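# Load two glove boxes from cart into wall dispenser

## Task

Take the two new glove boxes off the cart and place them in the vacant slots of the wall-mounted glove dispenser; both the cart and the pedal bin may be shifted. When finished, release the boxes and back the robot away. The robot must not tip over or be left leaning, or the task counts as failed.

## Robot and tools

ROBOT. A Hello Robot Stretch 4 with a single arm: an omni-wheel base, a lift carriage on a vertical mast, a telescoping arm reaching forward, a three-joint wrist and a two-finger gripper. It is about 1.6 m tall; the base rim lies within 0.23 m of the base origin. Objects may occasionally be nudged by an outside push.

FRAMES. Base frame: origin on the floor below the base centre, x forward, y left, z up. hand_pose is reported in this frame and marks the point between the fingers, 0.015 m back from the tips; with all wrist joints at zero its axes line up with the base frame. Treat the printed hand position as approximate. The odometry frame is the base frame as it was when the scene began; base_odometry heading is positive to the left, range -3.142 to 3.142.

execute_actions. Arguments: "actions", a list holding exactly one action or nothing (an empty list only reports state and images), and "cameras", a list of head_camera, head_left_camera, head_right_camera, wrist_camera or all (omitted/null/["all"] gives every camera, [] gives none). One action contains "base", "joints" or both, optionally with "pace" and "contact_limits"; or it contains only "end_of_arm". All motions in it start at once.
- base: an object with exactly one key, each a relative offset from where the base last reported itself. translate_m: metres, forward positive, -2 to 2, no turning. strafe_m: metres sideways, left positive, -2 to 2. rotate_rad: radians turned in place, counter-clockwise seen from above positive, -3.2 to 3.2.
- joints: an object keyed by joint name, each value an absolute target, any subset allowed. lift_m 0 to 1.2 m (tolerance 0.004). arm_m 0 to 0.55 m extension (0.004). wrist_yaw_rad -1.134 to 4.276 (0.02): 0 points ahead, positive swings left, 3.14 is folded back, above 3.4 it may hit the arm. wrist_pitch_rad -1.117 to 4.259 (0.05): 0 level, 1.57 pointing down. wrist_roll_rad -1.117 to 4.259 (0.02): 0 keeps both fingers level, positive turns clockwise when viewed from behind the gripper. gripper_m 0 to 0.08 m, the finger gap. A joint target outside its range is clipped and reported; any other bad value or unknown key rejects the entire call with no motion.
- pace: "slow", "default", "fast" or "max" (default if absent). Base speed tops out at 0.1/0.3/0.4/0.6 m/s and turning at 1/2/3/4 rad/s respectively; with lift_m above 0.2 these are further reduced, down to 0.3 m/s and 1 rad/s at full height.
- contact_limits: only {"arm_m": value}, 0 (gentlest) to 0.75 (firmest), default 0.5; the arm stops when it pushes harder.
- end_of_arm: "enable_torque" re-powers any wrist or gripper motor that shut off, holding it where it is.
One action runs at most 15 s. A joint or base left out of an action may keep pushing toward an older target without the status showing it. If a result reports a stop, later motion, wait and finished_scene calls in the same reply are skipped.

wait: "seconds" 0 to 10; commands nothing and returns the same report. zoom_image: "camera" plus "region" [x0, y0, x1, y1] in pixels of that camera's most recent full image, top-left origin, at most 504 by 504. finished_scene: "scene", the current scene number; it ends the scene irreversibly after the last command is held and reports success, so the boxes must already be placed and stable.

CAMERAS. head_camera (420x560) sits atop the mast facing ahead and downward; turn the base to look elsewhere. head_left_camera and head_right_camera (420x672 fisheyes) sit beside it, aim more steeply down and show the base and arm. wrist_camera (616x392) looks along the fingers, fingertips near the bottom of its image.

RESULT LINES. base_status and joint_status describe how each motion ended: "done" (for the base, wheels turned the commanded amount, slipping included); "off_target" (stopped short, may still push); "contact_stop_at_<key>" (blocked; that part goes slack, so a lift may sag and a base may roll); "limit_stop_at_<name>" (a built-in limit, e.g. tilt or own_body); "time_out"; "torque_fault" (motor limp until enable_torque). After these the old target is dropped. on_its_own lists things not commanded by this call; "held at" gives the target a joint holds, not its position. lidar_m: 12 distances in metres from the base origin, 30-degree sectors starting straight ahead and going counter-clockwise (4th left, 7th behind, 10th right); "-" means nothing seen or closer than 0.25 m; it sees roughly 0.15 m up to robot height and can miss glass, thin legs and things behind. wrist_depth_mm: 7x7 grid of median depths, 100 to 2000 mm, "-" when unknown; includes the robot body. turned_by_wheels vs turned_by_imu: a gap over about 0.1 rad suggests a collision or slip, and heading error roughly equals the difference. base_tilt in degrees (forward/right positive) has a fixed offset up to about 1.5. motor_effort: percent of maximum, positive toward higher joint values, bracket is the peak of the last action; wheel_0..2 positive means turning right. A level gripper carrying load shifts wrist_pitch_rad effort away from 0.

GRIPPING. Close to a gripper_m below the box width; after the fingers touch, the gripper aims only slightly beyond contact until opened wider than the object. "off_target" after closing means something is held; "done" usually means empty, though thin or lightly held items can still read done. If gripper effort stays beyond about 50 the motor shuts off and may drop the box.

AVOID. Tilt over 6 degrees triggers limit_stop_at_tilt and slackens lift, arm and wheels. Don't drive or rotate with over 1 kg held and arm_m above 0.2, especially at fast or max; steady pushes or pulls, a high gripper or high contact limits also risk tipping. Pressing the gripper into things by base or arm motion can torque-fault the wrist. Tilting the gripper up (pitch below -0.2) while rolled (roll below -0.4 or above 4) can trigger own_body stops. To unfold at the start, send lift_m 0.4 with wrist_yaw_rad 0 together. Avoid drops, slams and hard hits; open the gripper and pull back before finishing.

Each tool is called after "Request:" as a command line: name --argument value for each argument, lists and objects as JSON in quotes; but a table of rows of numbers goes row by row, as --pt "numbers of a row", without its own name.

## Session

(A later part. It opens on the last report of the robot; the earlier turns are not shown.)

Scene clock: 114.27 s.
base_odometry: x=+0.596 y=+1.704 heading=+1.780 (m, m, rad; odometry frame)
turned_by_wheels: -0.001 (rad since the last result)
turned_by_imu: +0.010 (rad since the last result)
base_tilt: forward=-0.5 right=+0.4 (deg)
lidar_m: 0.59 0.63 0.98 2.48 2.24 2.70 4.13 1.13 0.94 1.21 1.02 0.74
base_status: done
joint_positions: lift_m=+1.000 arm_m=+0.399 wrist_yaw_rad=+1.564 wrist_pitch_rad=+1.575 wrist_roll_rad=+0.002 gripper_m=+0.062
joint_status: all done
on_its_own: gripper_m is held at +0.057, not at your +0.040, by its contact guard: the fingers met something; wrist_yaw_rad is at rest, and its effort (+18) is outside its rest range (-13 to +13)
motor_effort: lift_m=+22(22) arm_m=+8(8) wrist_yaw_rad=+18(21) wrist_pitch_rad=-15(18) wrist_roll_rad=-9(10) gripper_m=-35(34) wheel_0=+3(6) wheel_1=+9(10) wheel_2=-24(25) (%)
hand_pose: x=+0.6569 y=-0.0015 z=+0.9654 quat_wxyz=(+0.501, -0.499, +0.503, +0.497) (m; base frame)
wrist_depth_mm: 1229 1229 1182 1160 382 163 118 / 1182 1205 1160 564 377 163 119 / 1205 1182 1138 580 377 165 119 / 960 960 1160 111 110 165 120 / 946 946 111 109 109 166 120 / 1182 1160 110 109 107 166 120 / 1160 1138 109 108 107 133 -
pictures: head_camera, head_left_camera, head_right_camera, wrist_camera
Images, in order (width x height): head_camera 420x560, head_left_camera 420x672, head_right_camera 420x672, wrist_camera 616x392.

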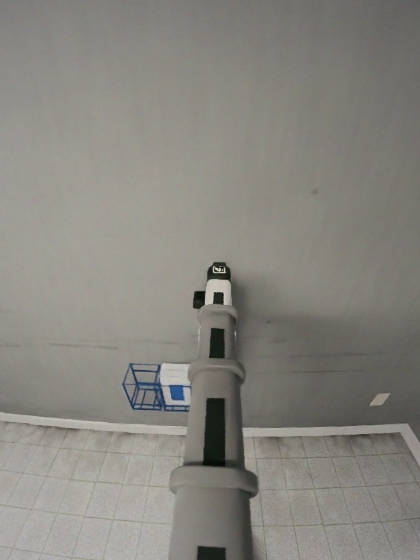

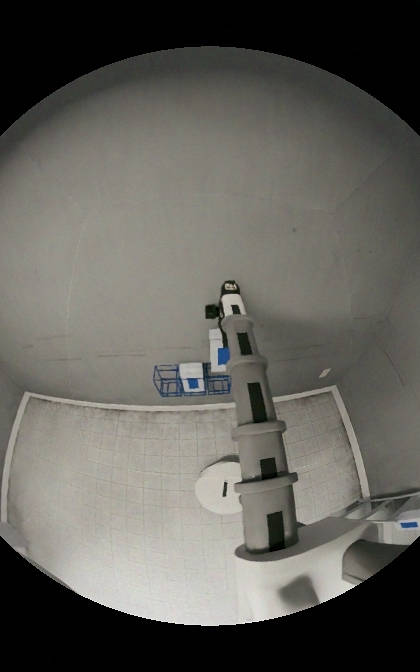

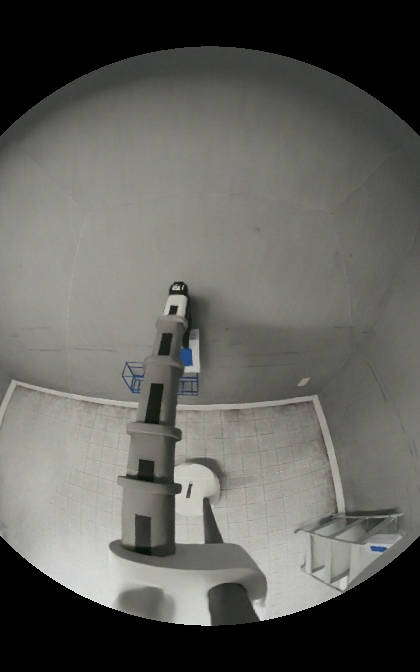

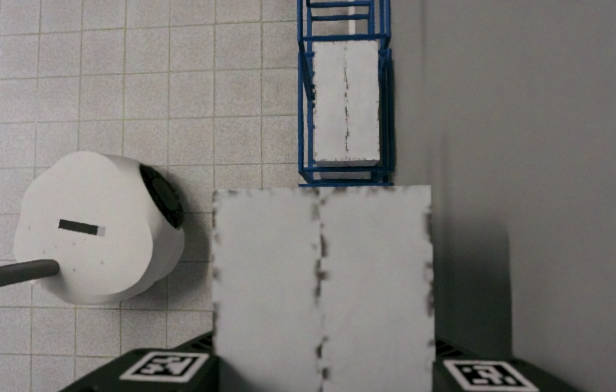

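Request:
execute_actions --actions '[{"base":{"translate_m":-0.06}}]' --cameras '[]'

Request:
execute_actions --actions '[{"base":{"strafe_m":-0.087},"joints":{"wrist_yaw_rad":3.14,"wrist_roll_rad":1.57}}]' --cameras '[]'

Request:
execute_actions --actions '[{"joints":{"arm_m":0.51},"contact_limits":{"arm_m":0.15}}]'

Scene clock: 129.87 s.
base_odometry: x=+0.608 y=+1.645 heading=+1.780 (m, m, rad; odometry frame)
turned_by_wheels: +0.000 (rad since the last result)
turned_by_imu: -0.006 (rad since the last result)
base_tilt: forward=+0.0 right=+0.2 (deg)
lidar_m: 0.60 0.68 1.04 2.49 2.24 2.66 4.03 1.16 0.91 1.22 1.11 0.78
base_status: done
joint_positions: lift_m=+1.000 arm_m=+0.399 wrist_yaw_rad=+1.570 wrist_pitch_rad=+1.570 wrist_roll_rad=+0.000 gripper_m=+0.062
joint_status: not commanded
on_its_own: gripper_m is held at +0.057, not at your +0.040, by its contact guard: the fingers met something
motor_effort: lift_m=+21(22) arm_m=+6(8) wrist_yaw_rad=-1(18) wrist_pitch_rad=-1(15) wrist_roll_rad=-2(8) gripper_m=-35(35) wheel_0=-1(9) wheel_1=-3(9) wheel_2=+0(19) (%)
hand_pose: x=+0.6573 y=+0.0000 z=+0.9654 quat_wxyz=(+0.500, -0.500, +0.500, +0.500) (m; base frame)
wrist_depth_mm: 1205 1182 1182 1160 449 266 189 / 1205 1160 1182 1138 379 268 190 / 1205 1182 1160 1138 375 270 190 / 946 960 1160 111 110 270 191 / 946 931 112 110 108 270 191 / 1160 1138 110 109 107 271 190 / 1160 1138 109 108 107 135 190
pictures: none
No camera images: the call's "cameras" was empty. Leave "cameras" out to get every camera's image.

Scene clock: 131.37 s.
base_odometry: x=+0.693 y=+1.663 heading=+1.780 (m, m, rad; odometry frame)
turned_by_wheels: +0.000 (rad since the last result)
turned_by_imu: +0.000 (rad since the last result)
base_tilt: forward=+0.0 right=+0.1 (deg)
lidar_m: 0.51 0.69 1.04 2.57 2.30 2.79 4.10 1.03 0.84 1.12 1.12 0.77
base_status: done
joint_positions: lift_m=+1.000 arm_m=+0.399 wrist_yaw_rad=+3.139 wrist_pitch_rad=+1.570 wrist_roll_rad=+1.570 gripper_m=+0.062
joint_status: all done
on_its_own: gripper_m is held at +0.057, not at your +0.040, by its contact guard: the fingers met something
motor_effort: lift_m=+21(22) arm_m=+6(6) wrist_yaw_rad=+1(9) wrist_pitch_rad=+0(3) wrist_roll_rad=-1(1) gripper_m=-34(34) wheel_0=+1(11) wheel_1=-2(12) wheel_2=+0(2) (%)
hand_pose: x=+0.5699 y=+0.0874 z=+0.9654 quat_wxyz=(+0.500, -0.499, +0.501, +0.500) (m; base frame)
wrist_depth_mm: 1205 1160 1205 1160 778 413 314 / 1182 1182 1160 1138 627 375 317 / 1182 1160 1160 1138 1025 370 317 / 1160 960 1160 111 110 439 317 / 960 931 112 110 108 473 317 / 931 931 111 109 107 477 315 / 1160 946 109 108 106 135 314
pictures: none
No camera images: the call's "cameras" was empty. Leave "cameras" out to get every camera's image.

Scene clock: 132.70 s.
base_odometry: x=+0.693 y=+1.663 heading=+1.780 (m, m, rad; odometry frame)
turned_by_wheels: +0.000 (rad since the last result)
turned_by_imu: +0.000 (rad since the last result)
base_tilt: forward=+0.0 right=-0.1 (deg)
lidar_m: 0.63 0.68 1.06 2.58 2.33 2.79 4.11 1.02 0.83 1.13 1.13 0.77
base_status: not commanded
joint_positions: lift_m=+1.000 arm_m=+0.509 wrist_yaw_rad=+3.140 wrist_pitch_rad=+1.570 wrist_roll_rad=+1.570 gripper_m=+0.062
joint_status: all done
on_its_own: gripper_m is held at +0.057, not at your +0.040, by its contact guard: the fingers met something
motor_effort: lift_m=+21(22) arm_m=+7(7) wrist_yaw_rad=+1(2) wrist_pitch_rad=-2(0) wrist_roll_rad=+1(0) gripper_m=-33(35) wheel_0=+1(1) wheel_1=-2(2) wheel_2=+0(0) (%)
contact_limits: arm_m 0.15
hand_pose: x=+0.6798 y=+0.0874 z=+0.9654 quat_wxyz=(+0.500, -0.500, +0.500, +0.500) (m; base frame)
wrist_depth_mm: 1182 1182 1182 1160 413 210 150 / 1205 1205 1182 1118 379 211 150 / 1205 1182 1160 1138 375 211 150 / 1182 1138 1138 111 109 213 150 / 931 946 111 110 108 212 150 / 931 960 110 109 107 213 150 / 1138 1138 109 107 106 135 150
pictures: head_camera, head_left_camera, head_right_camera, wrist_camera
Images, in order (width x height): head_camera 420x560, head_left_camera 420x672, head_right_camera 420x672, wrist_camera 616x392.

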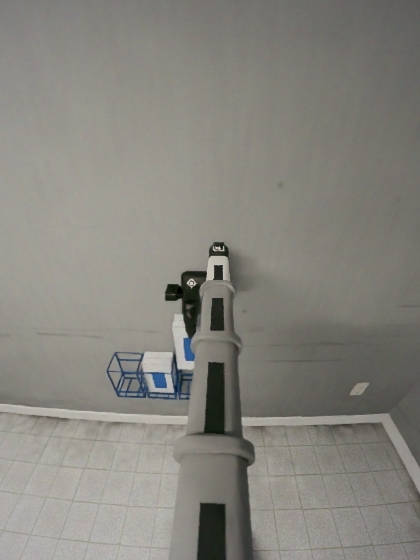

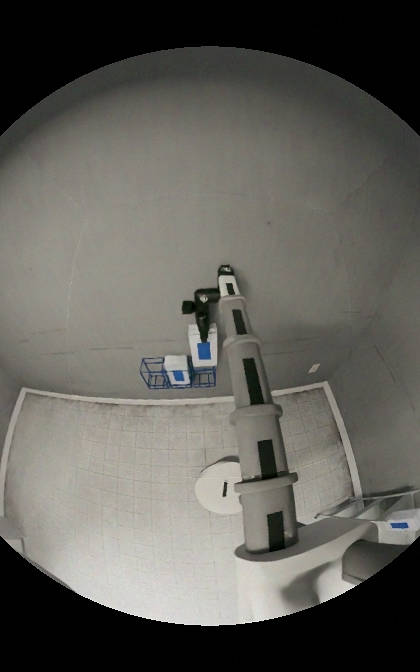

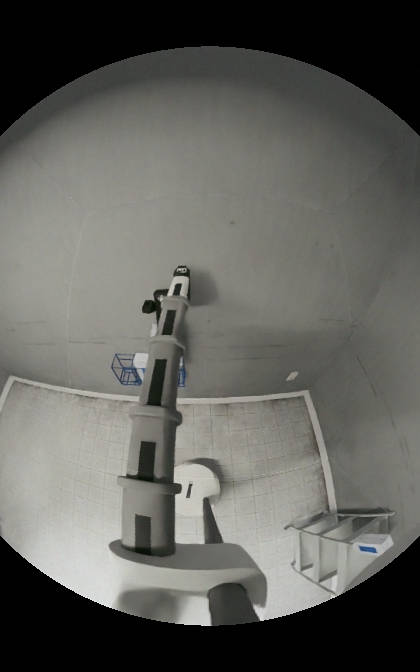

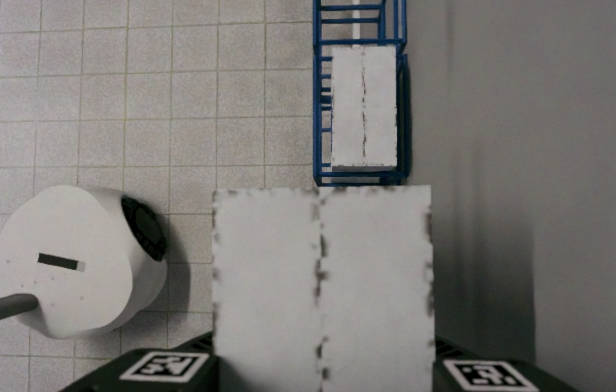

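Request:
execute_actions --actions '[{"joints":{"arm_m":0.52,"wrist_pitch_rad":1.67},"contact_limits":{"arm_m":0.15}}]' --cameras '["wrist_camera"]'

Request:
execute_actions --actions '[{"joints":{"lift_m":0.9},"pace":"slow"}]'

Scene clock: 142.73 s.
base_odometry: x=+0.693 y=+1.663 heading=+1.780 (m, m, rad; odometry frame)
turned_by_wheels: +0.000 (rad since the last result)
turned_by_imu: +0.000 (rad since the last result)
base_tilt: forward=+0.1 right=+0.0 (deg)
lidar_m: 0.64 0.70 1.05 2.57 2.30 2.80 4.10 1.05 0.82 1.12 1.11 0.78
base_status: not commanded
joint_positions: lift_m=+1.000 arm_m=+0.519 wrist_yaw_rad=+3.141 wrist_pitch_rad=+1.668 wrist_roll_rad=+1.570 gripper_m=+0.062
joint_status: all done
on_its_own: gripper_m is held at +0.057, not at your +0.040, by its contact guard: the fingers met something
motor_effort: lift_m=+22(22) arm_m=+7(9) wrist_yaw_rad=-1(2) wrist_pitch_rad=+6(12) wrist_roll_rad=-1(1) gripper_m=-34(33) wheel_0=+1(1) wheel_1=-2(2) wheel_2=+0(0) (%)
contact_limits: arm_m 0.15
hand_pose: x=+0.7103 y=+0.0874 z=+0.9664 quat_wxyz=(+0.524, -0.524, +0.475, +0.475) (m; base frame)
wrist_depth_mm: 1118 1118 1138 525 265 143 - / 1098 1118 1138 384 266 143 - / 1098 1138 1118 379 266 143 - / 904 1098 1098 111 110 143 - / 866 1138 111 110 108 143 - / 866 1078 110 109 107 143 - / 1078 1078 109 108 107 124 -
pictures: wrist_camera
Images, in order (width x height): wrist_camera 616x392.

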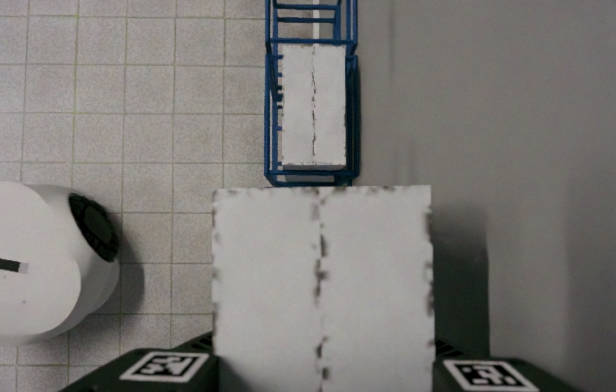

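Scene clock: 144.43 s.
base_odometry: x=+0.693 y=+1.663 heading=+1.781 (m, m, rad; odometry frame)
turned_by_wheels: +0.002 (rad since the last result)
turned_by_imu: +0.006 (rad since the last result)
base_tilt: forward=-0.1 right=-0.1 (deg)
lidar_m: 0.65 0.68 1.06 2.57 2.27 2.80 4.10 1.05 0.83 1.11 1.11 0.80
base_status: not commanded
joint_positions: lift_m=+0.901 arm_m=+0.519 wrist_yaw_rad=+3.143 wrist_pitch_rad=+1.668 wrist_roll_rad=+1.570 gripper_m=+0.062
joint_status: all done
on_its_own: gripper_m is held at +0.057, not at your +0.040, by its contact guard: the fingers met something
motor_effort: lift_m=+3(21) arm_m=+7(7) wrist_yaw_rad=-10(20) wrist_pitch_rad=+4(18) wrist_roll_rad=-2(6) gripper_m=-37(35) wheel_0=+11(11) wheel_1=+4(5) wheel_2=+5(5) (%)
hand_pose: x=+0.7102 y=+0.0875 z=+0.8679 quat_wxyz=(+0.523, -0.524, +0.474, +0.476) (m; base frame)
wrist_depth_mm: 1008 1025 1042 300 265 144 - / 1008 1025 1060 294 262 144 - / 1008 1025 1042 293 262 143 - / 976 1008 109 107 106 143 - / 788 1008 106 105 103 142 - / 768 991 104 102 101 142 - / 991 991 102 101 - 124 -
pictures: head_camera, head_left_camera, head_right_camera, wrist_camera
Images, in order (width x height): head_camera 420x560, head_left_camera 420x672, head_right_camera 420x672, wrist_camera 616x392.

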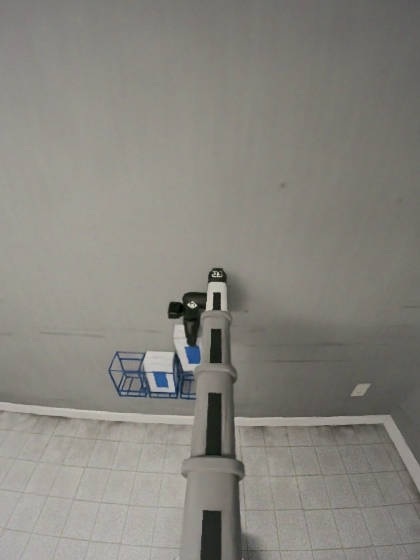

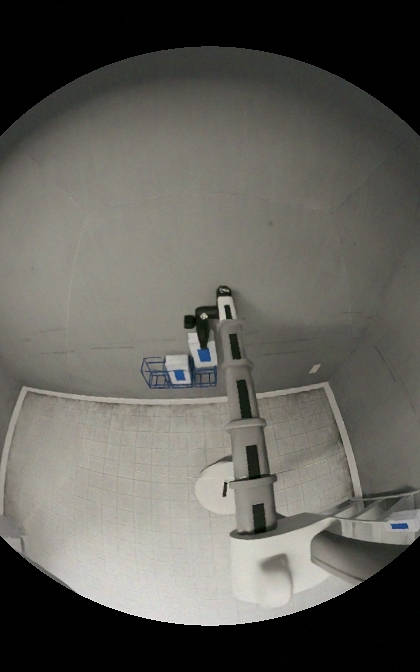

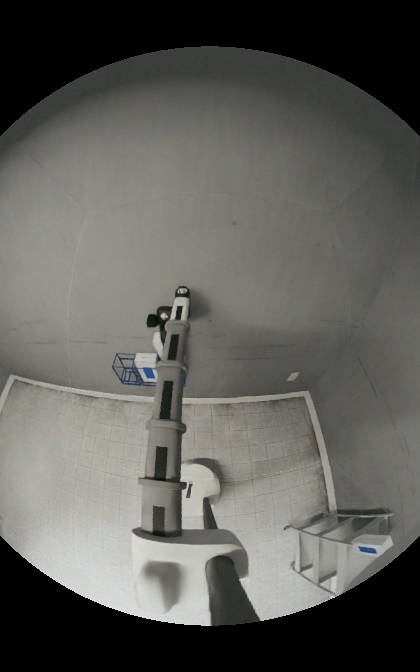

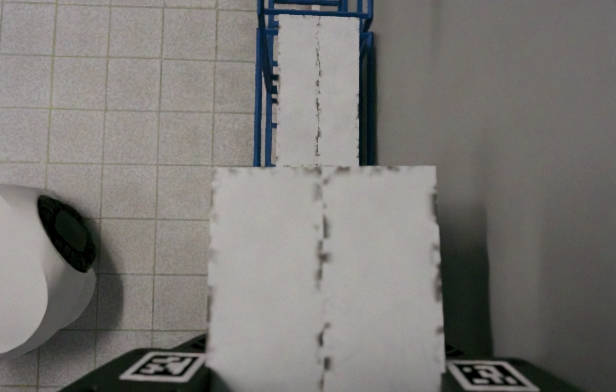

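Request:
execute_actions --actions '[{"joints":{"lift_m":0.94}}]' --cameras '[]'

Request:
execute_actions --actions '[{"joints":{"arm_m":0.512},"base":{"strafe_m":0.02}}]'

Request:
zoom_image --camera "head_left_camera" --region '[130,290,260,400]'

Request:
zoom_image --camera "head_camera" --region '[100,290,230,410]'

Scene clock: 154.40 s.
base_odometry: x=+0.694 y=+1.663 heading=+1.780 (m, m, rad; odometry frame)
turned_by_wheels: -0.001 (rad since the last result)
turned_by_imu: -0.001 (rad since the last result)
base_tilt: forward=+0.1 right=+0.0 (deg)
lidar_m: 0.65 0.68 1.06 2.58 2.29 2.79 4.09 1.03 0.82 1.12 1.10 0.78
base_status: not commanded
joint_positions: lift_m=+0.940 arm_m=+0.519 wrist_yaw_rad=+3.140 wrist_pitch_rad=+1.669 wrist_roll_rad=+1.570 gripper_m=+0.062
joint_status: all done
on_its_own: gripper_m is held at +0.057, not at your +0.040, by its contact guard: the fingers met something
motor_effort: lift_m=+24(24) arm_m=+7(7) wrist_yaw_rad=+0(9) wrist_pitch_rad=+1(5) wrist_roll_rad=-2(1) gripper_m=-35(36) wheel_0=+2(11) wheel_1=+4(5) wheel_2=+2(5) (%)
hand_pose: x=+0.7108 y=+0.0874 z=+0.9062 quat_wxyz=(+0.524, -0.524, +0.475, +0.475) (m; base frame)
wrist_depth_mm: 1060 1042 1098 325 271 144 - / 1042 1060 1060 320 268 145 - / 1042 1060 1060 320 268 145 - / 891 1025 109 107 106 145 - / 820 1042 107 105 104 144 - / 831 1042 105 103 102 144 - / 991 1025 102 101 100 124 -
pictures: none
No camera images: the call's "cameras" was empty. Leave "cameras" out to get every camera's image.

Scene clock: 155.20 s.
base_odometry: x=+0.674 y=+1.659 heading=+1.780 (m, m, rad; odometry frame)
turned_by_wheels: +0.000 (rad since the last result)
turned_by_imu: +0.000 (rad since the last result)
base_tilt: forward=+0.0 right=+0.1 (deg)
lidar_m: 0.65 0.69 1.08 2.55 2.29 2.78 4.08 1.07 0.87 1.15 1.10 0.77
base_status: done
joint_positions: lift_m=+0.940 arm_m=+0.513 wrist_yaw_rad=+3.140 wrist_pitch_rad=+1.669 wrist_roll_rad=+1.570 gripper_m=+0.062
joint_status: all done
on_its_own: gripper_m is held at +0.057, not at your +0.040, by its contact guard: the fingers met something
motor_effort: lift_m=+25(25) arm_m=-7(7) wrist_yaw_rad=+1(2) wrist_pitch_rad=+3(3) wrist_roll_rad=-1(1) gripper_m=-36(36) wheel_0=-2(8) wheel_1=+1(10) wheel_2=+1(3) (%)
hand_pose: x=+0.7050 y=+0.0874 z=+0.9062 quat_wxyz=(+0.524, -0.524, +0.475, +0.475) (m; base frame)
wrist_depth_mm: 1060 1042 1078 539 291 155 119 / 1025 1078 1060 320 291 155 119 / 1042 1042 1060 320 290 155 120 / 878 1060 109 107 106 155 119 / 809 1042 107 105 104 155 119 / 820 1025 105 103 102 154 119 / 1008 1025 102 101 100 128 -
pictures: head_camera, head_left_camera, head_right_camera, wrist_camera
Images, in order (width x height): head_camera 420x560, head_left_camera 420x672, head_right_camera 420x672, wrist_camera 616x392.

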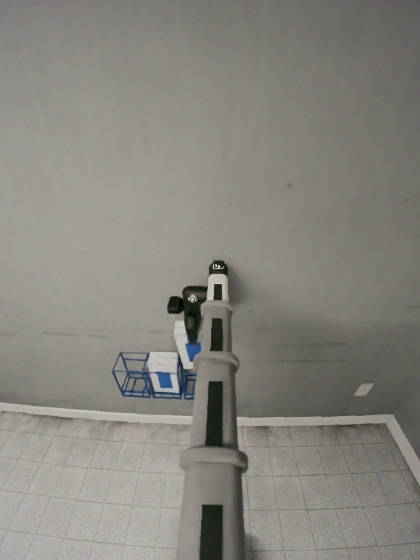

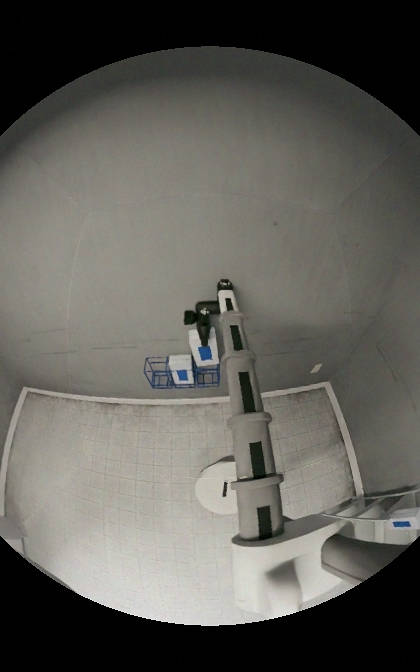

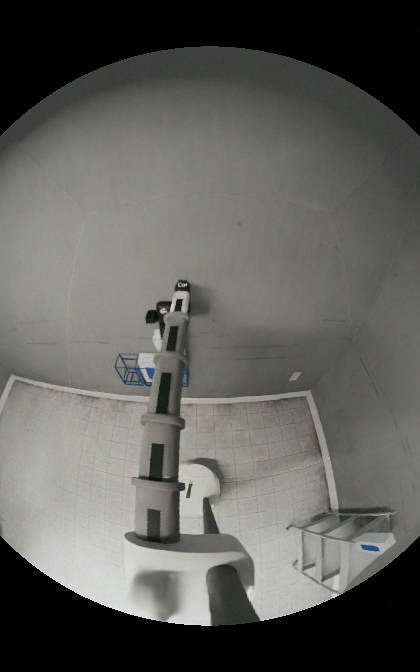

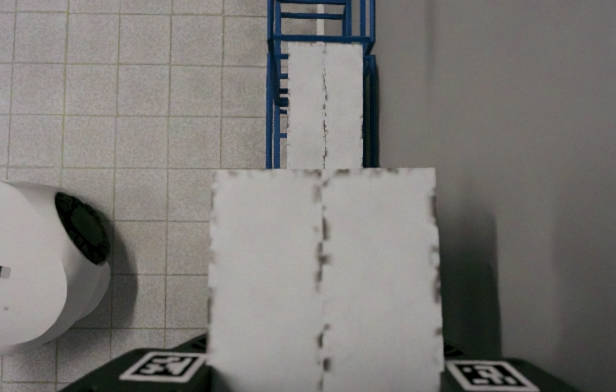

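Region (130, 290, 260, 400) of head_left_camera's 420x672 image, scaled by 3.877, with more detail than that image has; it fills the top 426 rows of this view, and the rest is white.

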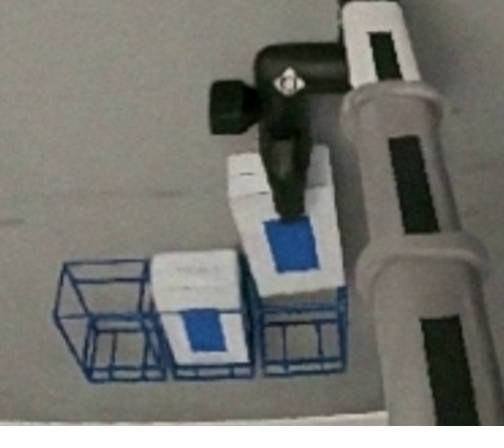

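Region (100, 290, 230, 410) of head_camera's 420x560 image, scaled by 3.877, with more detail than that image has; it fills the top 465 rows of this view, and the rest is white.

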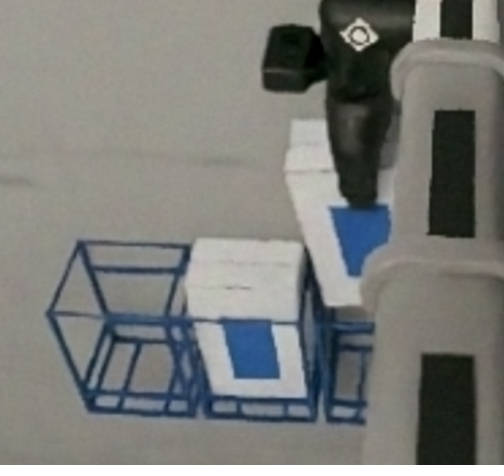

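Request:
execute_actions --actions '[{"joints":{"lift_m":0.905},"pace":"slow"}]' --cameras '["head_left_camera","wrist_camera"]'

Request:
zoom_image --camera "head_left_camera" --region '[130,290,260,400]'

Scene clock: 160.70 s.
base_odometry: x=+0.674 y=+1.659 heading=+1.780 (m, m, rad; odometry frame)
turned_by_wheels: +0.000 (rad since the last result)
turned_by_imu: +0.000 (rad since the last result)
base_tilt: forward=-0.1 right=+0.2 (deg)
lidar_m: 0.66 0.69 1.06 2.54 2.28 2.76 4.12 1.07 0.86 1.15 1.10 0.78
base_status: not commanded
joint_positions: lift_m=+0.905 arm_m=+0.513 wrist_yaw_rad=+3.140 wrist_pitch_rad=+1.669 wrist_roll_rad=+1.570 gripper_m=+0.062
joint_status: all done
on_its_own: gripper_m is held at +0.057, not at your +0.040, by its contact guard: the fingers met something
motor_effort: lift_m=+19(24) arm_m=-7(6) wrist_yaw_rad=-1(0) wrist_pitch_rad=+3(3) wrist_roll_rad=-1(3) gripper_m=-35(36) wheel_0=-2(2) wheel_1=+1(1) wheel_2=+0(0) (%)
hand_pose: x=+0.7050 y=+0.0874 z=+0.8716 quat_wxyz=(+0.524, -0.524, +0.475, +0.475) (m; base frame)
wrist_depth_mm: 1025 1042 1042 324 291 155 119 / 1025 1025 1025 286 286 156 120 / 1008 1008 1025 286 286 156 119 / 866 1008 109 107 106 155 119 / 788 991 107 105 104 155 119 / 788 1025 105 103 102 154 119 / 976 991 102 101 100 128 -
pictures: head_left_camera, wrist_camera
Images, in order (width x height): head_left_camera 420x672, wrist_camera 616x392.

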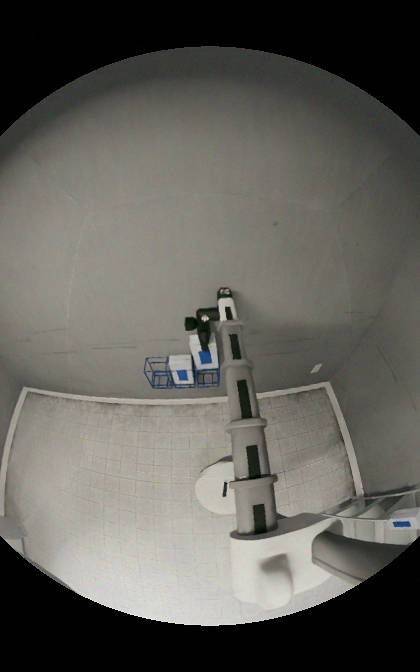

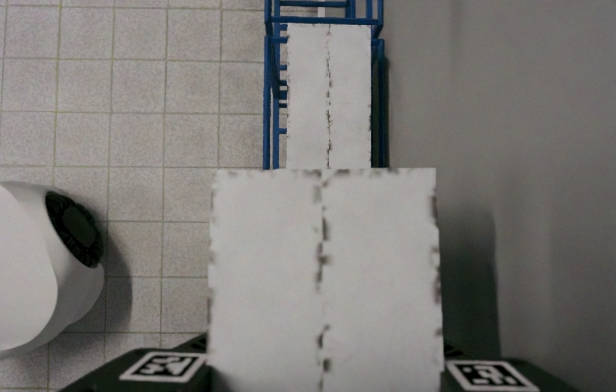

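Region (130, 290, 260, 400) of head_left_camera's 420x672 image, scaled by 3.877, with more detail than that image has; it fills the top 426 rows of this view, and the rest is white.

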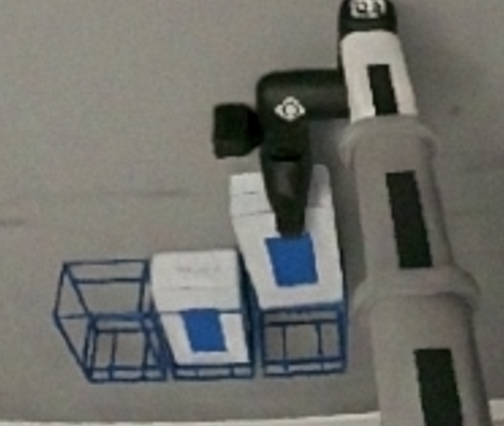

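Request:
execute_actions --actions '[{"joints":{"lift_m":0.87},"pace":"slow"}]' --cameras '["head_left_camera","wrist_camera"]'

Request:
zoom_image --camera "head_left_camera" --region '[130,290,260,400]'

Scene clock: 165.73 s.
base_odometry: x=+0.674 y=+1.659 heading=+1.780 (m, m, rad; odometry frame)
turned_by_wheels: +0.000 (rad since the last result)
turned_by_imu: +0.000 (rad since the last result)
base_tilt: forward=+0.0 right=+0.0 (deg)
lidar_m: 0.66 0.70 1.06 2.55 2.29 2.77 4.10 1.07 0.86 1.14 1.09 0.77
base_status: not commanded
joint_positions: lift_m=+0.870 arm_m=+0.513 wrist_yaw_rad=+3.140 wrist_pitch_rad=+1.669 wrist_roll_rad=+1.570 gripper_m=+0.062
joint_status: all done
on_its_own: gripper_m is held at +0.057, not at your +0.040, by its contact guard: the fingers met something
motor_effort: lift_m=+19(19) arm_m=-7(6) wrist_yaw_rad=-1(2) wrist_pitch_rad=+3(2) wrist_roll_rad=+0(1) gripper_m=-34(34) wheel_0=-2(2) wheel_1=+1(1) wheel_2=+0(0) (%)
hand_pose: x=+0.7050 y=+0.0874 z=+0.8366 quat_wxyz=(+0.524, -0.524, +0.475, +0.475) (m; base frame)
wrist_depth_mm: 976 991 1008 253 254 155 119 / 991 976 976 252 253 155 119 / 976 991 976 251 251 155 120 / 878 976 109 107 106 155 119 / 759 976 107 105 104 154 119 / 741 976 105 103 102 154 119 / 960 960 102 101 100 128 -
pictures: head_left_camera, wrist_camera
Images, in order (width x height): head_left_camera 420x672, wrist_camera 616x392.

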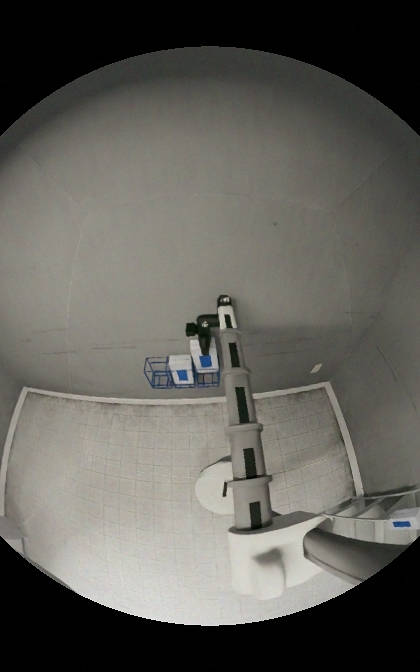

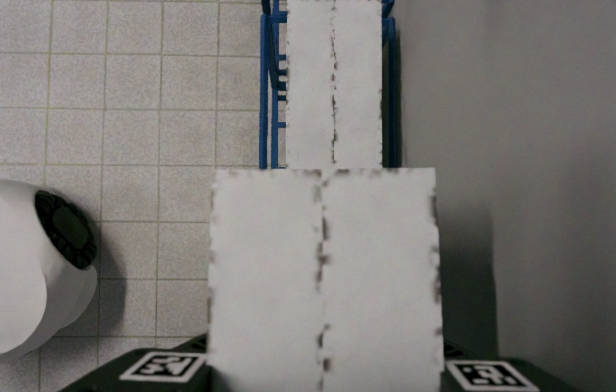

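Region (130, 290, 260, 400) of head_left_camera's 420x672 image, scaled by 3.877, with more detail than that image has; it fills the top 426 rows of this view, and the rest is white.

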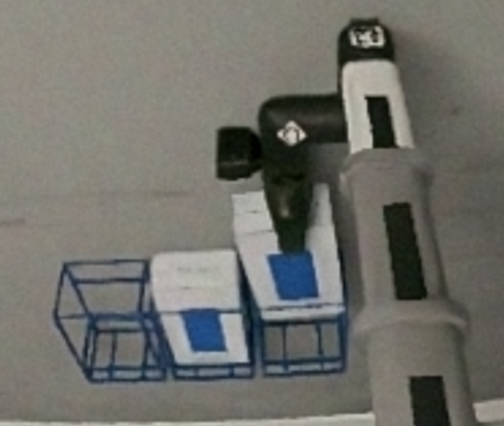

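Request:
execute_actions --actions '[{"joints":{"lift_m":0.80,"arm_m":0.522,"wrist_pitch_rad":1.65},"base":{"strafe_m":-0.006},"pace":"slow"}]' --cameras '["head_left_camera","wrist_camera"]'

Scene clock: 171.23 s.
base_odometry: x=+0.680 y=+1.660 heading=+1.780 (m, m, rad; odometry frame)
turned_by_wheels: +0.000 (rad since the last result)
turned_by_imu: +0.000 (rad since the last result)
base_tilt: forward=+0.0 right=+0.2 (deg)
lidar_m: 0.66 0.70 1.05 2.55 2.29 2.77 4.11 1.08 0.84 1.14 1.10 0.79
base_status: done
joint_positions: lift_m=+0.800 arm_m=+0.521 wrist_yaw_rad=+3.140 wrist_pitch_rad=+1.649 wrist_roll_rad=+1.570 gripper_m=+0.062
joint_status: all done
on_its_own: gripper_m is held at +0.057, not at your +0.040, by its contact guard: the fingers met something
motor_effort: lift_m=+19(21) arm_m=+7(7) wrist_yaw_rad=+0(0) wrist_pitch_rad=+1(4) wrist_roll_rad=-2(2) gripper_m=-36(34) wheel_0=+4(8) wheel_1=-5(9) wheel_2=+0(0) (%)
hand_pose: x=+0.7086 y=+0.0874 z=+0.7662 quat_wxyz=(+0.519, -0.519, +0.480, +0.480) (m; base frame)
wrist_depth_mm: 931 946 917 180 181 148 - / 917 946 931 179 181 148 - / 917 931 917 178 179 148 - / 878 904 109 107 106 148 - / 741 904 107 105 104 148 - / 715 904 104 103 102 147 - / 878 891 102 101 100 124 -
pictures: head_left_camera, wrist_camera
Images, in order (width x height): head_left_camera 420x672, wrist_camera 616x392.

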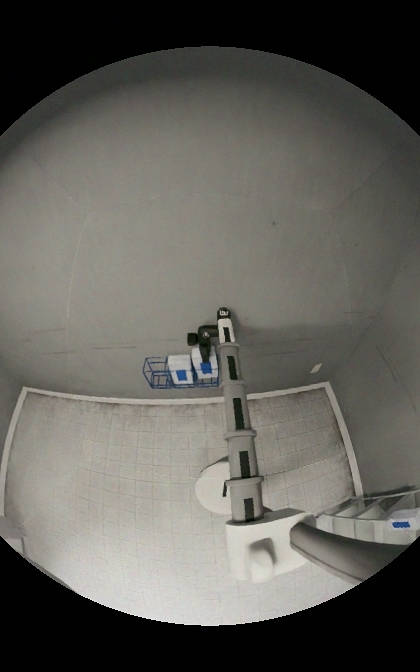

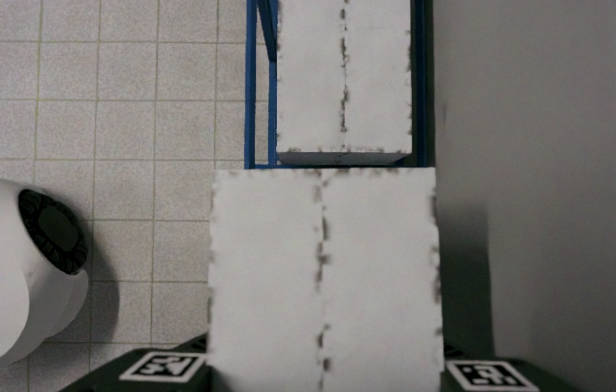

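Request:
execute_actions --actions '[{"joints":{"lift_m":0.755,"arm_m":0.53},"base":{"strafe_m":-0.006},"pace":"slow"}]' --cameras '["wrist_camera"]'

Request:
execute_actions --actions '[{"joints":{"gripper_m":0.075},"pace":"slow"}]' --cameras '[]'

Request:
execute_actions --actions '[{"joints":{"lift_m":0.87}}]' --cameras '["head_left_camera","wrist_camera"]'

Scene clock: 179.73 s.
base_odometry: x=+0.686 y=+1.661 heading=+1.780 (m, m, rad; odometry frame)
turned_by_wheels: -0.001 (rad since the last result)
turned_by_imu: +0.007 (rad since the last result)
base_tilt: forward=+0.0 right=+0.2 (deg)
lidar_m: 0.63 0.70 1.08 2.56 2.28 2.82 4.10 1.04 0.85 1.14 1.10 0.79
base_status: done
joint_positions: lift_m=+0.756 arm_m=+0.528 wrist_yaw_rad=+3.153 wrist_pitch_rad=+1.639 wrist_roll_rad=+1.571 gripper_m=+0.062
joint_status: all done
on_its_own: gripper_m is held at +0.057, not at your +0.040, by its contact guard: the fingers met something; wrist_yaw_rad is at rest, and its effort (-37) is outside its rest range (-13 to +13); wrist_pitch_rad is at rest, and its effort (+30) is outside its rest range (-23 to +23)
motor_effort: lift_m=+10(20) arm_m=+14(18) wrist_yaw_rad=-37(42) wrist_pitch_rad=+30(36) wrist_roll_rad=-5(6) gripper_m=-36(36) wheel_0=+3(11) wheel_1=+3(8) wheel_2=-13(10) (%)
hand_pose: x=+0.7120 y=+0.0876 z=+0.7219 quat_wxyz=(+0.514, -0.520, +0.480, +0.485) (m; base frame)
wrist_depth_mm: 891 917 904 140 141 143 - / 891 891 904 139 139 142 - / 878 878 891 151 147 151 115 / 878 891 110 108 107 150 - / 723 866 107 106 104 149 - / 732 866 105 103 102 147 - / 854 854 102 101 101 124 -
pictures: wrist_camera
Images, in order (width x height): wrist_camera 616x392.

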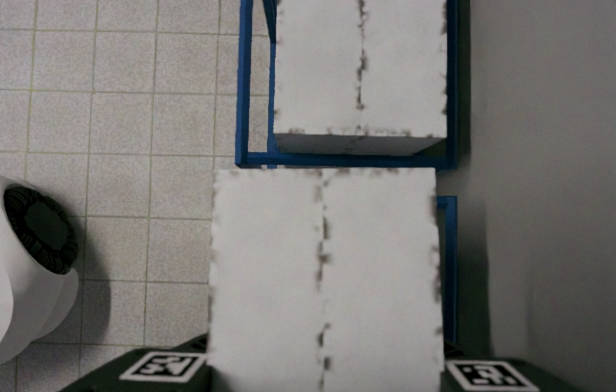

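Scene clock: 180.67 s.
base_odometry: x=+0.686 y=+1.661 heading=+1.780 (m, m, rad; odometry frame)
turned_by_wheels: +0.000 (rad since the last result)
turned_by_imu: +0.000 (rad since the last result)
base_tilt: forward=+0.0 right=+0.2 (deg)
lidar_m: 0.65 0.71 1.07 2.55 2.28 2.79 4.09 1.02 0.83 1.14 1.10 0.78
base_status: not commanded
joint_positions: lift_m=+0.756 arm_m=+0.528 wrist_yaw_rad=+3.152 wrist_pitch_rad=+1.639 wrist_roll_rad=+1.572 gripper_m=+0.075
joint_status: all done
on_its_own: wrist_yaw_rad is at rest, and its effort (-35) is outside its rest range (-13 to +13); wrist_pitch_rad is at rest, and its effort (+31) is outside its rest range (-23 to +23)
motor_effort: lift_m=+10(10) arm_m=+14(14) wrist_yaw_rad=-35(37) wrist_pitch_rad=+31(31) wrist_roll_rad=-7(8) gripper_m=+3(38) wheel_0=+3(3) wheel_1=+3(2) wheel_2=-13(13) (%)
hand_pose: x=+0.7120 y=+0.0876 z=+0.7219 quat_wxyz=(+0.515, -0.519, +0.480, +0.485) (m; base frame)
wrist_depth_mm: 891 891 904 141 141 152 - / 891 891 878 139 140 151 - / 878 891 891 149 144 151 - / 891 878 878 112 111 150 - / 715 866 866 109 108 149 - / 723 854 108 106 105 147 - / 842 110 105 104 103 105 -
pictures: none
No camera images: the call's "cameras" was empty. Leave "cameras" out to get every camera's image.

Scene clock: 182.20 s.
base_odometry: x=+0.686 y=+1.661 heading=+1.780 (m, m, rad; odometry frame)
turned_by_wheels: +0.000 (rad since the last result)
turned_by_imu: +0.000 (rad since the last result)
base_tilt: forward=-0.1 right=+0.1 (deg)
lidar_m: 0.65 0.70 1.07 2.55 2.27 2.80 4.11 1.05 0.86 1.13 1.09 0.79
base_status: not commanded
joint_positions: lift_m=+0.869 arm_m=+0.528 wrist_yaw_rad=+3.147 wrist_pitch_rad=+1.635 wrist_roll_rad=+1.570 gripper_m=+0.075
joint_status: all done
on_its_own: wrist_yaw_rad is at rest, and its effort (-21) is outside its rest range (-13 to +13); wrist_pitch_rad is at rest, and its effort (+42) is outside its rest range (-23 to +23)
motor_effort: lift_m=+28(29) arm_m=+13(14) wrist_yaw_rad=-21(34) wrist_pitch_rad=+42(42) wrist_roll_rad=-2(7) gripper_m=+2(2) wheel_0=+2(3) wheel_1=+3(3) wheel_2=-7(13) (%)
hand_pose: x=+0.7120 y=+0.0875 z=+0.8353 quat_wxyz=(+0.514, -0.517, +0.482, +0.485) (m; base frame)
wrist_depth_mm: 1008 1025 1008 250 248 156 - / 1008 1008 991 248 246 155 116 / 1008 1025 991 246 246 154 116 / 831 976 991 218 254 153 115 / 768 976 976 213 236 152 118 / 759 976 991 208 234 151 - / 976 110 133 203 202 124 -
pictures: head_left_camera, wrist_camera
Images, in order (width x height): head_left_camera 420x672, wrist_camera 616x392.

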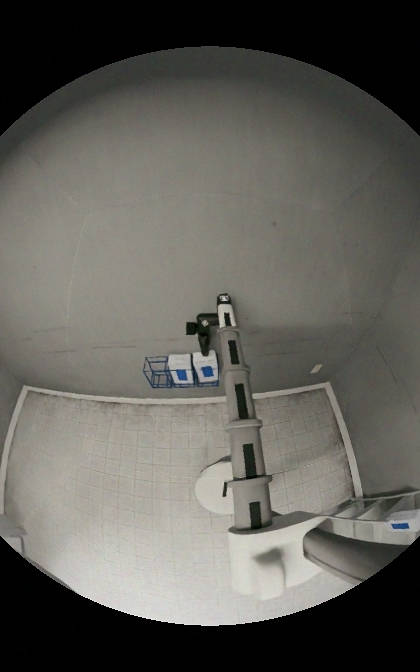

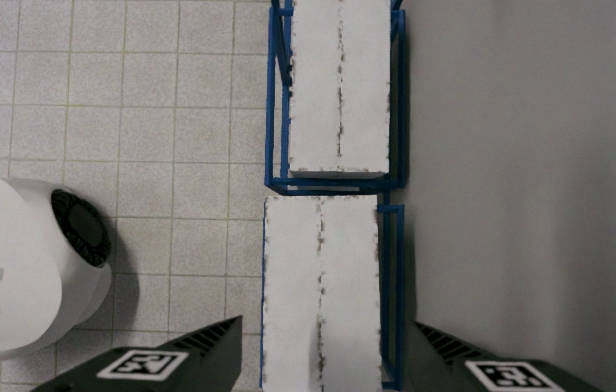

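Request:
execute_actions --actions '[{"joints":{"arm_m":0.512,"wrist_pitch_rad":1.69,"gripper_m":0.02},"base":{"strafe_m":0.085}}]' --cameras '[]'

Request:
execute_actions --actions '[{"joints":{"lift_m":0.79},"pace":"slow"}]' --cameras '["head_left_camera","wrist_camera"]'

Request:
zoom_image --camera "head_left_camera" --region '[130,290,260,400]'

Scene clock: 195.33 s.
base_odometry: x=+0.603 y=+1.643 heading=+1.780 (m, m, rad; odometry frame)
turned_by_wheels: +0.000 (rad since the last result)
turned_by_imu: +0.000 (rad since the last result)
base_tilt: forward=+0.0 right=+0.1 (deg)
lidar_m: 0.65 0.69 1.08 2.48 2.22 2.69 4.09 1.14 0.91 1.22 1.09 0.79
base_status: done
joint_positions: lift_m=+0.870 arm_m=+0.513 wrist_yaw_rad=+3.141 wrist_pitch_rad=+1.689 wrist_roll_rad=+1.570 gripper_m=+0.020
joint_status: all done
motor_effort: lift_m=+22(28) arm_m=-6(11) wrist_yaw_rad=-2(30) wrist_pitch_rad=+2(64) wrist_roll_rad=-1(6) gripper_m=-1(2) wheel_0=-1(10) wheel_1=+2(14) wheel_2=-2(7) (%)
hand_pose: x=+0.7092 y=+0.0874 z=+0.8369 quat_wxyz=(+0.529, -0.529, +0.470, +0.469) (m; base frame)
wrist_depth_mm: 976 991 991 904 274 151 117 / 960 976 991 500 274 151 117 / 946 976 976 251 252 151 117 / 960 976 976 249 251 150 117 / 778 960 976 249 250 150 116 / 768 960 960 247 248 148 116 / 931 960 111 216 127 139 -
pictures: none
No camera images: the call's "cameras" was empty. Leave "cameras" out to get every camera's image.

Scene clock: 196.87 s.
base_odometry: x=+0.603 y=+1.643 heading=+1.780 (m, m, rad; odometry frame)
turned_by_wheels: +0.000 (rad since the last result)
turned_by_imu: +0.000 (rad since the last result)
base_tilt: forward=+0.1 right=+0.1 (deg)
lidar_m: 0.65 0.68 1.08 2.47 2.22 2.69 4.10 1.15 0.92 1.23 1.09 0.77
base_status: not commanded
joint_positions: lift_m=+0.790 arm_m=+0.513 wrist_yaw_rad=+3.141 wrist_pitch_rad=+1.689 wrist_roll_rad=+1.570 gripper_m=+0.020
joint_status: all done
motor_effort: lift_m=+17(22) arm_m=-6(6) wrist_yaw_rad=-2(2) wrist_pitch_rad=+2(2) wrist_roll_rad=-1(1) gripper_m=+0(2) wheel_0=-1(1) wheel_1=+2(2) wheel_2=-2(2) (%)
hand_pose: x=+0.7092 y=+0.0874 z=+0.7573 quat_wxyz=(+0.529, -0.529, +0.470, +0.469) (m; base frame)
wrist_depth_mm: 904 904 931 661 264 151 117 / 891 904 917 171 174 151 117 / 878 904 904 170 172 151 117 / 866 904 917 168 172 150 116 / 768 878 891 168 170 149 116 / 759 891 891 166 169 148 118 / 842 878 111 178 126 138 -
pictures: head_left_camera, wrist_camera
Images, in order (width x height): head_left_camera 420x672, wrist_camera 616x392.

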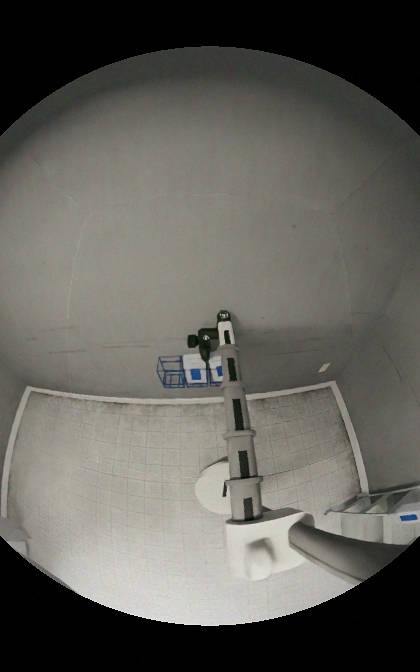

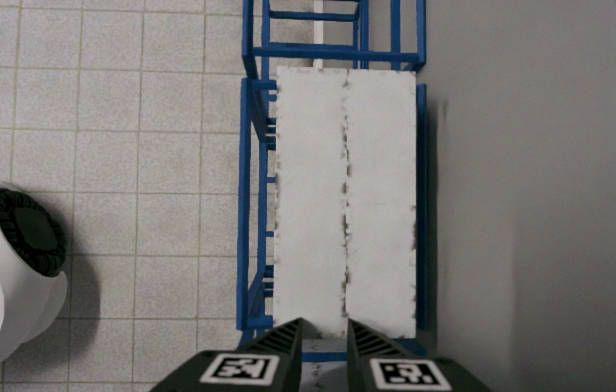

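Region (130, 290, 260, 400) of head_left_camera's 420x672 image, scaled by 3.877, with more detail than that image has; it fills the top 426 rows of this view, and the rest is white.

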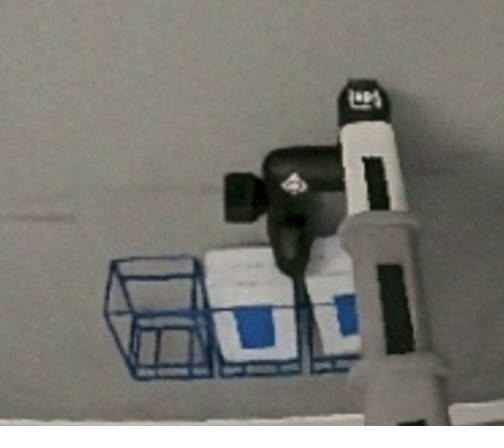

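Request:
execute_actions --actions '[{"joints":{"lift_m":0.778},"pace":"slow"}]' --cameras '[]'

Request:
execute_actions --actions '[{"base":{"strafe_m":-0.035},"pace":"slow"}]' --cameras '[]'

Request:
execute_actions --actions '[{"joints":{"lift_m":0.9}}]' --cameras '["head_left_camera","wrist_camera"]'

Request:
zoom_image --camera "head_left_camera" --region '[130,290,260,400]'

Scene clock: 205.00 s.
base_odometry: x=+0.603 y=+1.643 heading=+1.780 (m, m, rad; odometry frame)
turned_by_wheels: +0.000 (rad since the last result)
turned_by_imu: +0.000 (rad since the last result)
base_tilt: forward=+0.0 right=-0.1 (deg)
lidar_m: 0.65 0.69 1.06 2.47 2.21 2.67 4.08 1.17 0.92 1.23 1.09 0.80
base_status: not commanded
joint_positions: lift_m=+0.779 arm_m=+0.513 wrist_yaw_rad=+3.141 wrist_pitch_rad=+1.689 wrist_roll_rad=+1.570 gripper_m=+0.020
joint_status: all done
motor_effort: lift_m=+13(17) arm_m=-6(7) wrist_yaw_rad=-1(1) wrist_pitch_rad=+2(2) wrist_roll_rad=-2(3) gripper_m=-1(1) wheel_0=-1(1) wheel_1=+2(2) wheel_2=-2(2) (%)
hand_pose: x=+0.7093 y=+0.0874 z=+0.7456 quat_wxyz=(+0.529, -0.529, +0.470, +0.469) (m; base frame)
wrist_depth_mm: 866 904 917 842 242 150 - / 866 878 917 162 164 149 116 / 878 891 891 161 163 149 116 / 866 866 878 160 163 148 116 / 778 866 878 159 162 148 115 / 788 878 878 158 160 147 - / 842 854 111 165 126 138 -
pictures: none
No camera images: the call's "cameras" was empty. Leave "cameras" out to get every camera's image.

Scene clock: 206.40 s.
base_odometry: x=+0.636 y=+1.651 heading=+1.784 (m, m, rad; odometry frame)
turned_by_wheels: +0.004 (rad since the last result)
turned_by_imu: +0.006 (rad since the last result)
base_tilt: forward=+0.1 right=+0.1 (deg)
lidar_m: 0.65 0.69 1.07 2.52 2.23 2.76 4.11 1.10 0.89 1.19 1.09 0.79
base_status: done
joint_positions: lift_m=+0.778 arm_m=+0.513 wrist_yaw_rad=+3.143 wrist_pitch_rad=+1.690 wrist_roll_rad=+1.570 gripper_m=+0.020
joint_status: not commanded
motor_effort: lift_m=+15(15) arm_m=-6(6) wrist_yaw_rad=-8(9) wrist_pitch_rad=+0(2) wrist_roll_rad=-1(2) gripper_m=-1(2) wheel_0=+29(30) wheel_1=+7(8) wheel_2=+14(14) (%)
hand_pose: x=+0.7092 y=+0.0875 z=+0.7454 quat_wxyz=(+0.528, -0.529, +0.469, +0.470) (m; base frame)
wrist_depth_mm: 891 904 917 203 170 157 121 / 878 891 917 165 167 156 121 / 866 878 904 163 166 155 120 / 866 891 904 162 164 154 119 / 768 891 878 160 162 152 118 / 788 854 878 193 197 151 118 / 842 854 112 161 124 140 -
pictures: none
No camera images: the call's "cameras" was empty. Leave "cameras" out to get every camera's image.

Scene clock: 207.97 s.
base_odometry: x=+0.637 y=+1.651 heading=+1.781 (m, m, rad; odometry frame)
turned_by_wheels: -0.003 (rad since the last result)
turned_by_imu: -0.004 (rad since the last result)
base_tilt: forward=+0.1 right=+0.1 (deg)
lidar_m: 0.65 0.69 1.07 2.49 2.25 2.78 4.11 1.09 0.91 1.19 1.11 0.78
base_status: not commanded
joint_positions: lift_m=+0.900 arm_m=+0.513 wrist_yaw_rad=+3.141 wrist_pitch_rad=+1.690 wrist_roll_rad=+1.570 gripper_m=+0.020
joint_status: all done
motor_effort: lift_m=+23(24) arm_m=-7(6) wrist_yaw_rad=-2(9) wrist_pitch_rad=+0(0) wrist_roll_rad=-1(2) gripper_m=-1(0) wheel_0=+4(29) wheel_1=+4(6) wheel_2=+3(13) (%)
hand_pose: x=+0.7094 y=+0.0874 z=+0.8668 quat_wxyz=(+0.529, -0.529, +0.469, +0.469) (m; base frame)
wrist_depth_mm: 991 1008 1025 661 278 152 118 / 991 1025 1025 285 274 151 118 / 991 991 991 281 271 151 117 / 946 991 1008 279 270 151 117 / 759 1008 1008 315 268 150 116 / 778 1008 1008 249 239 149 116 / 960 976 112 238 126 139 -
pictures: head_left_camera, wrist_camera
Images, in order (width x height): head_left_camera 420x672, wrist_camera 616x392.

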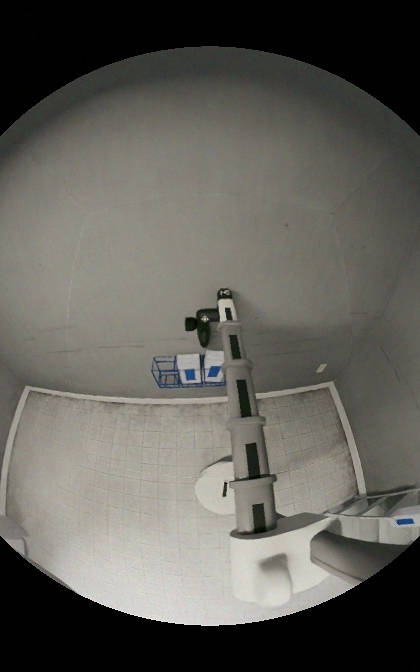

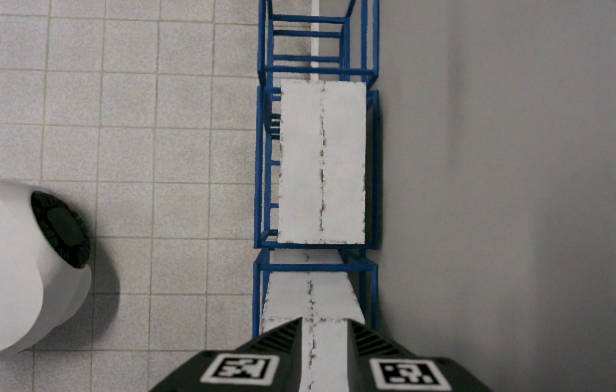

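Region (130, 290, 260, 400) of head_left_camera's 420x672 image, scaled by 3.877, with more detail than that image has; it fills the top 426 rows of this view, and the rest is white.

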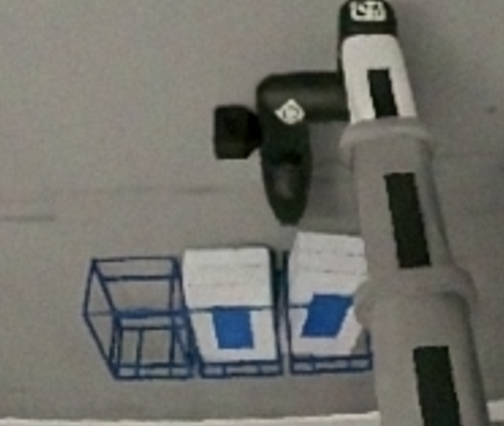

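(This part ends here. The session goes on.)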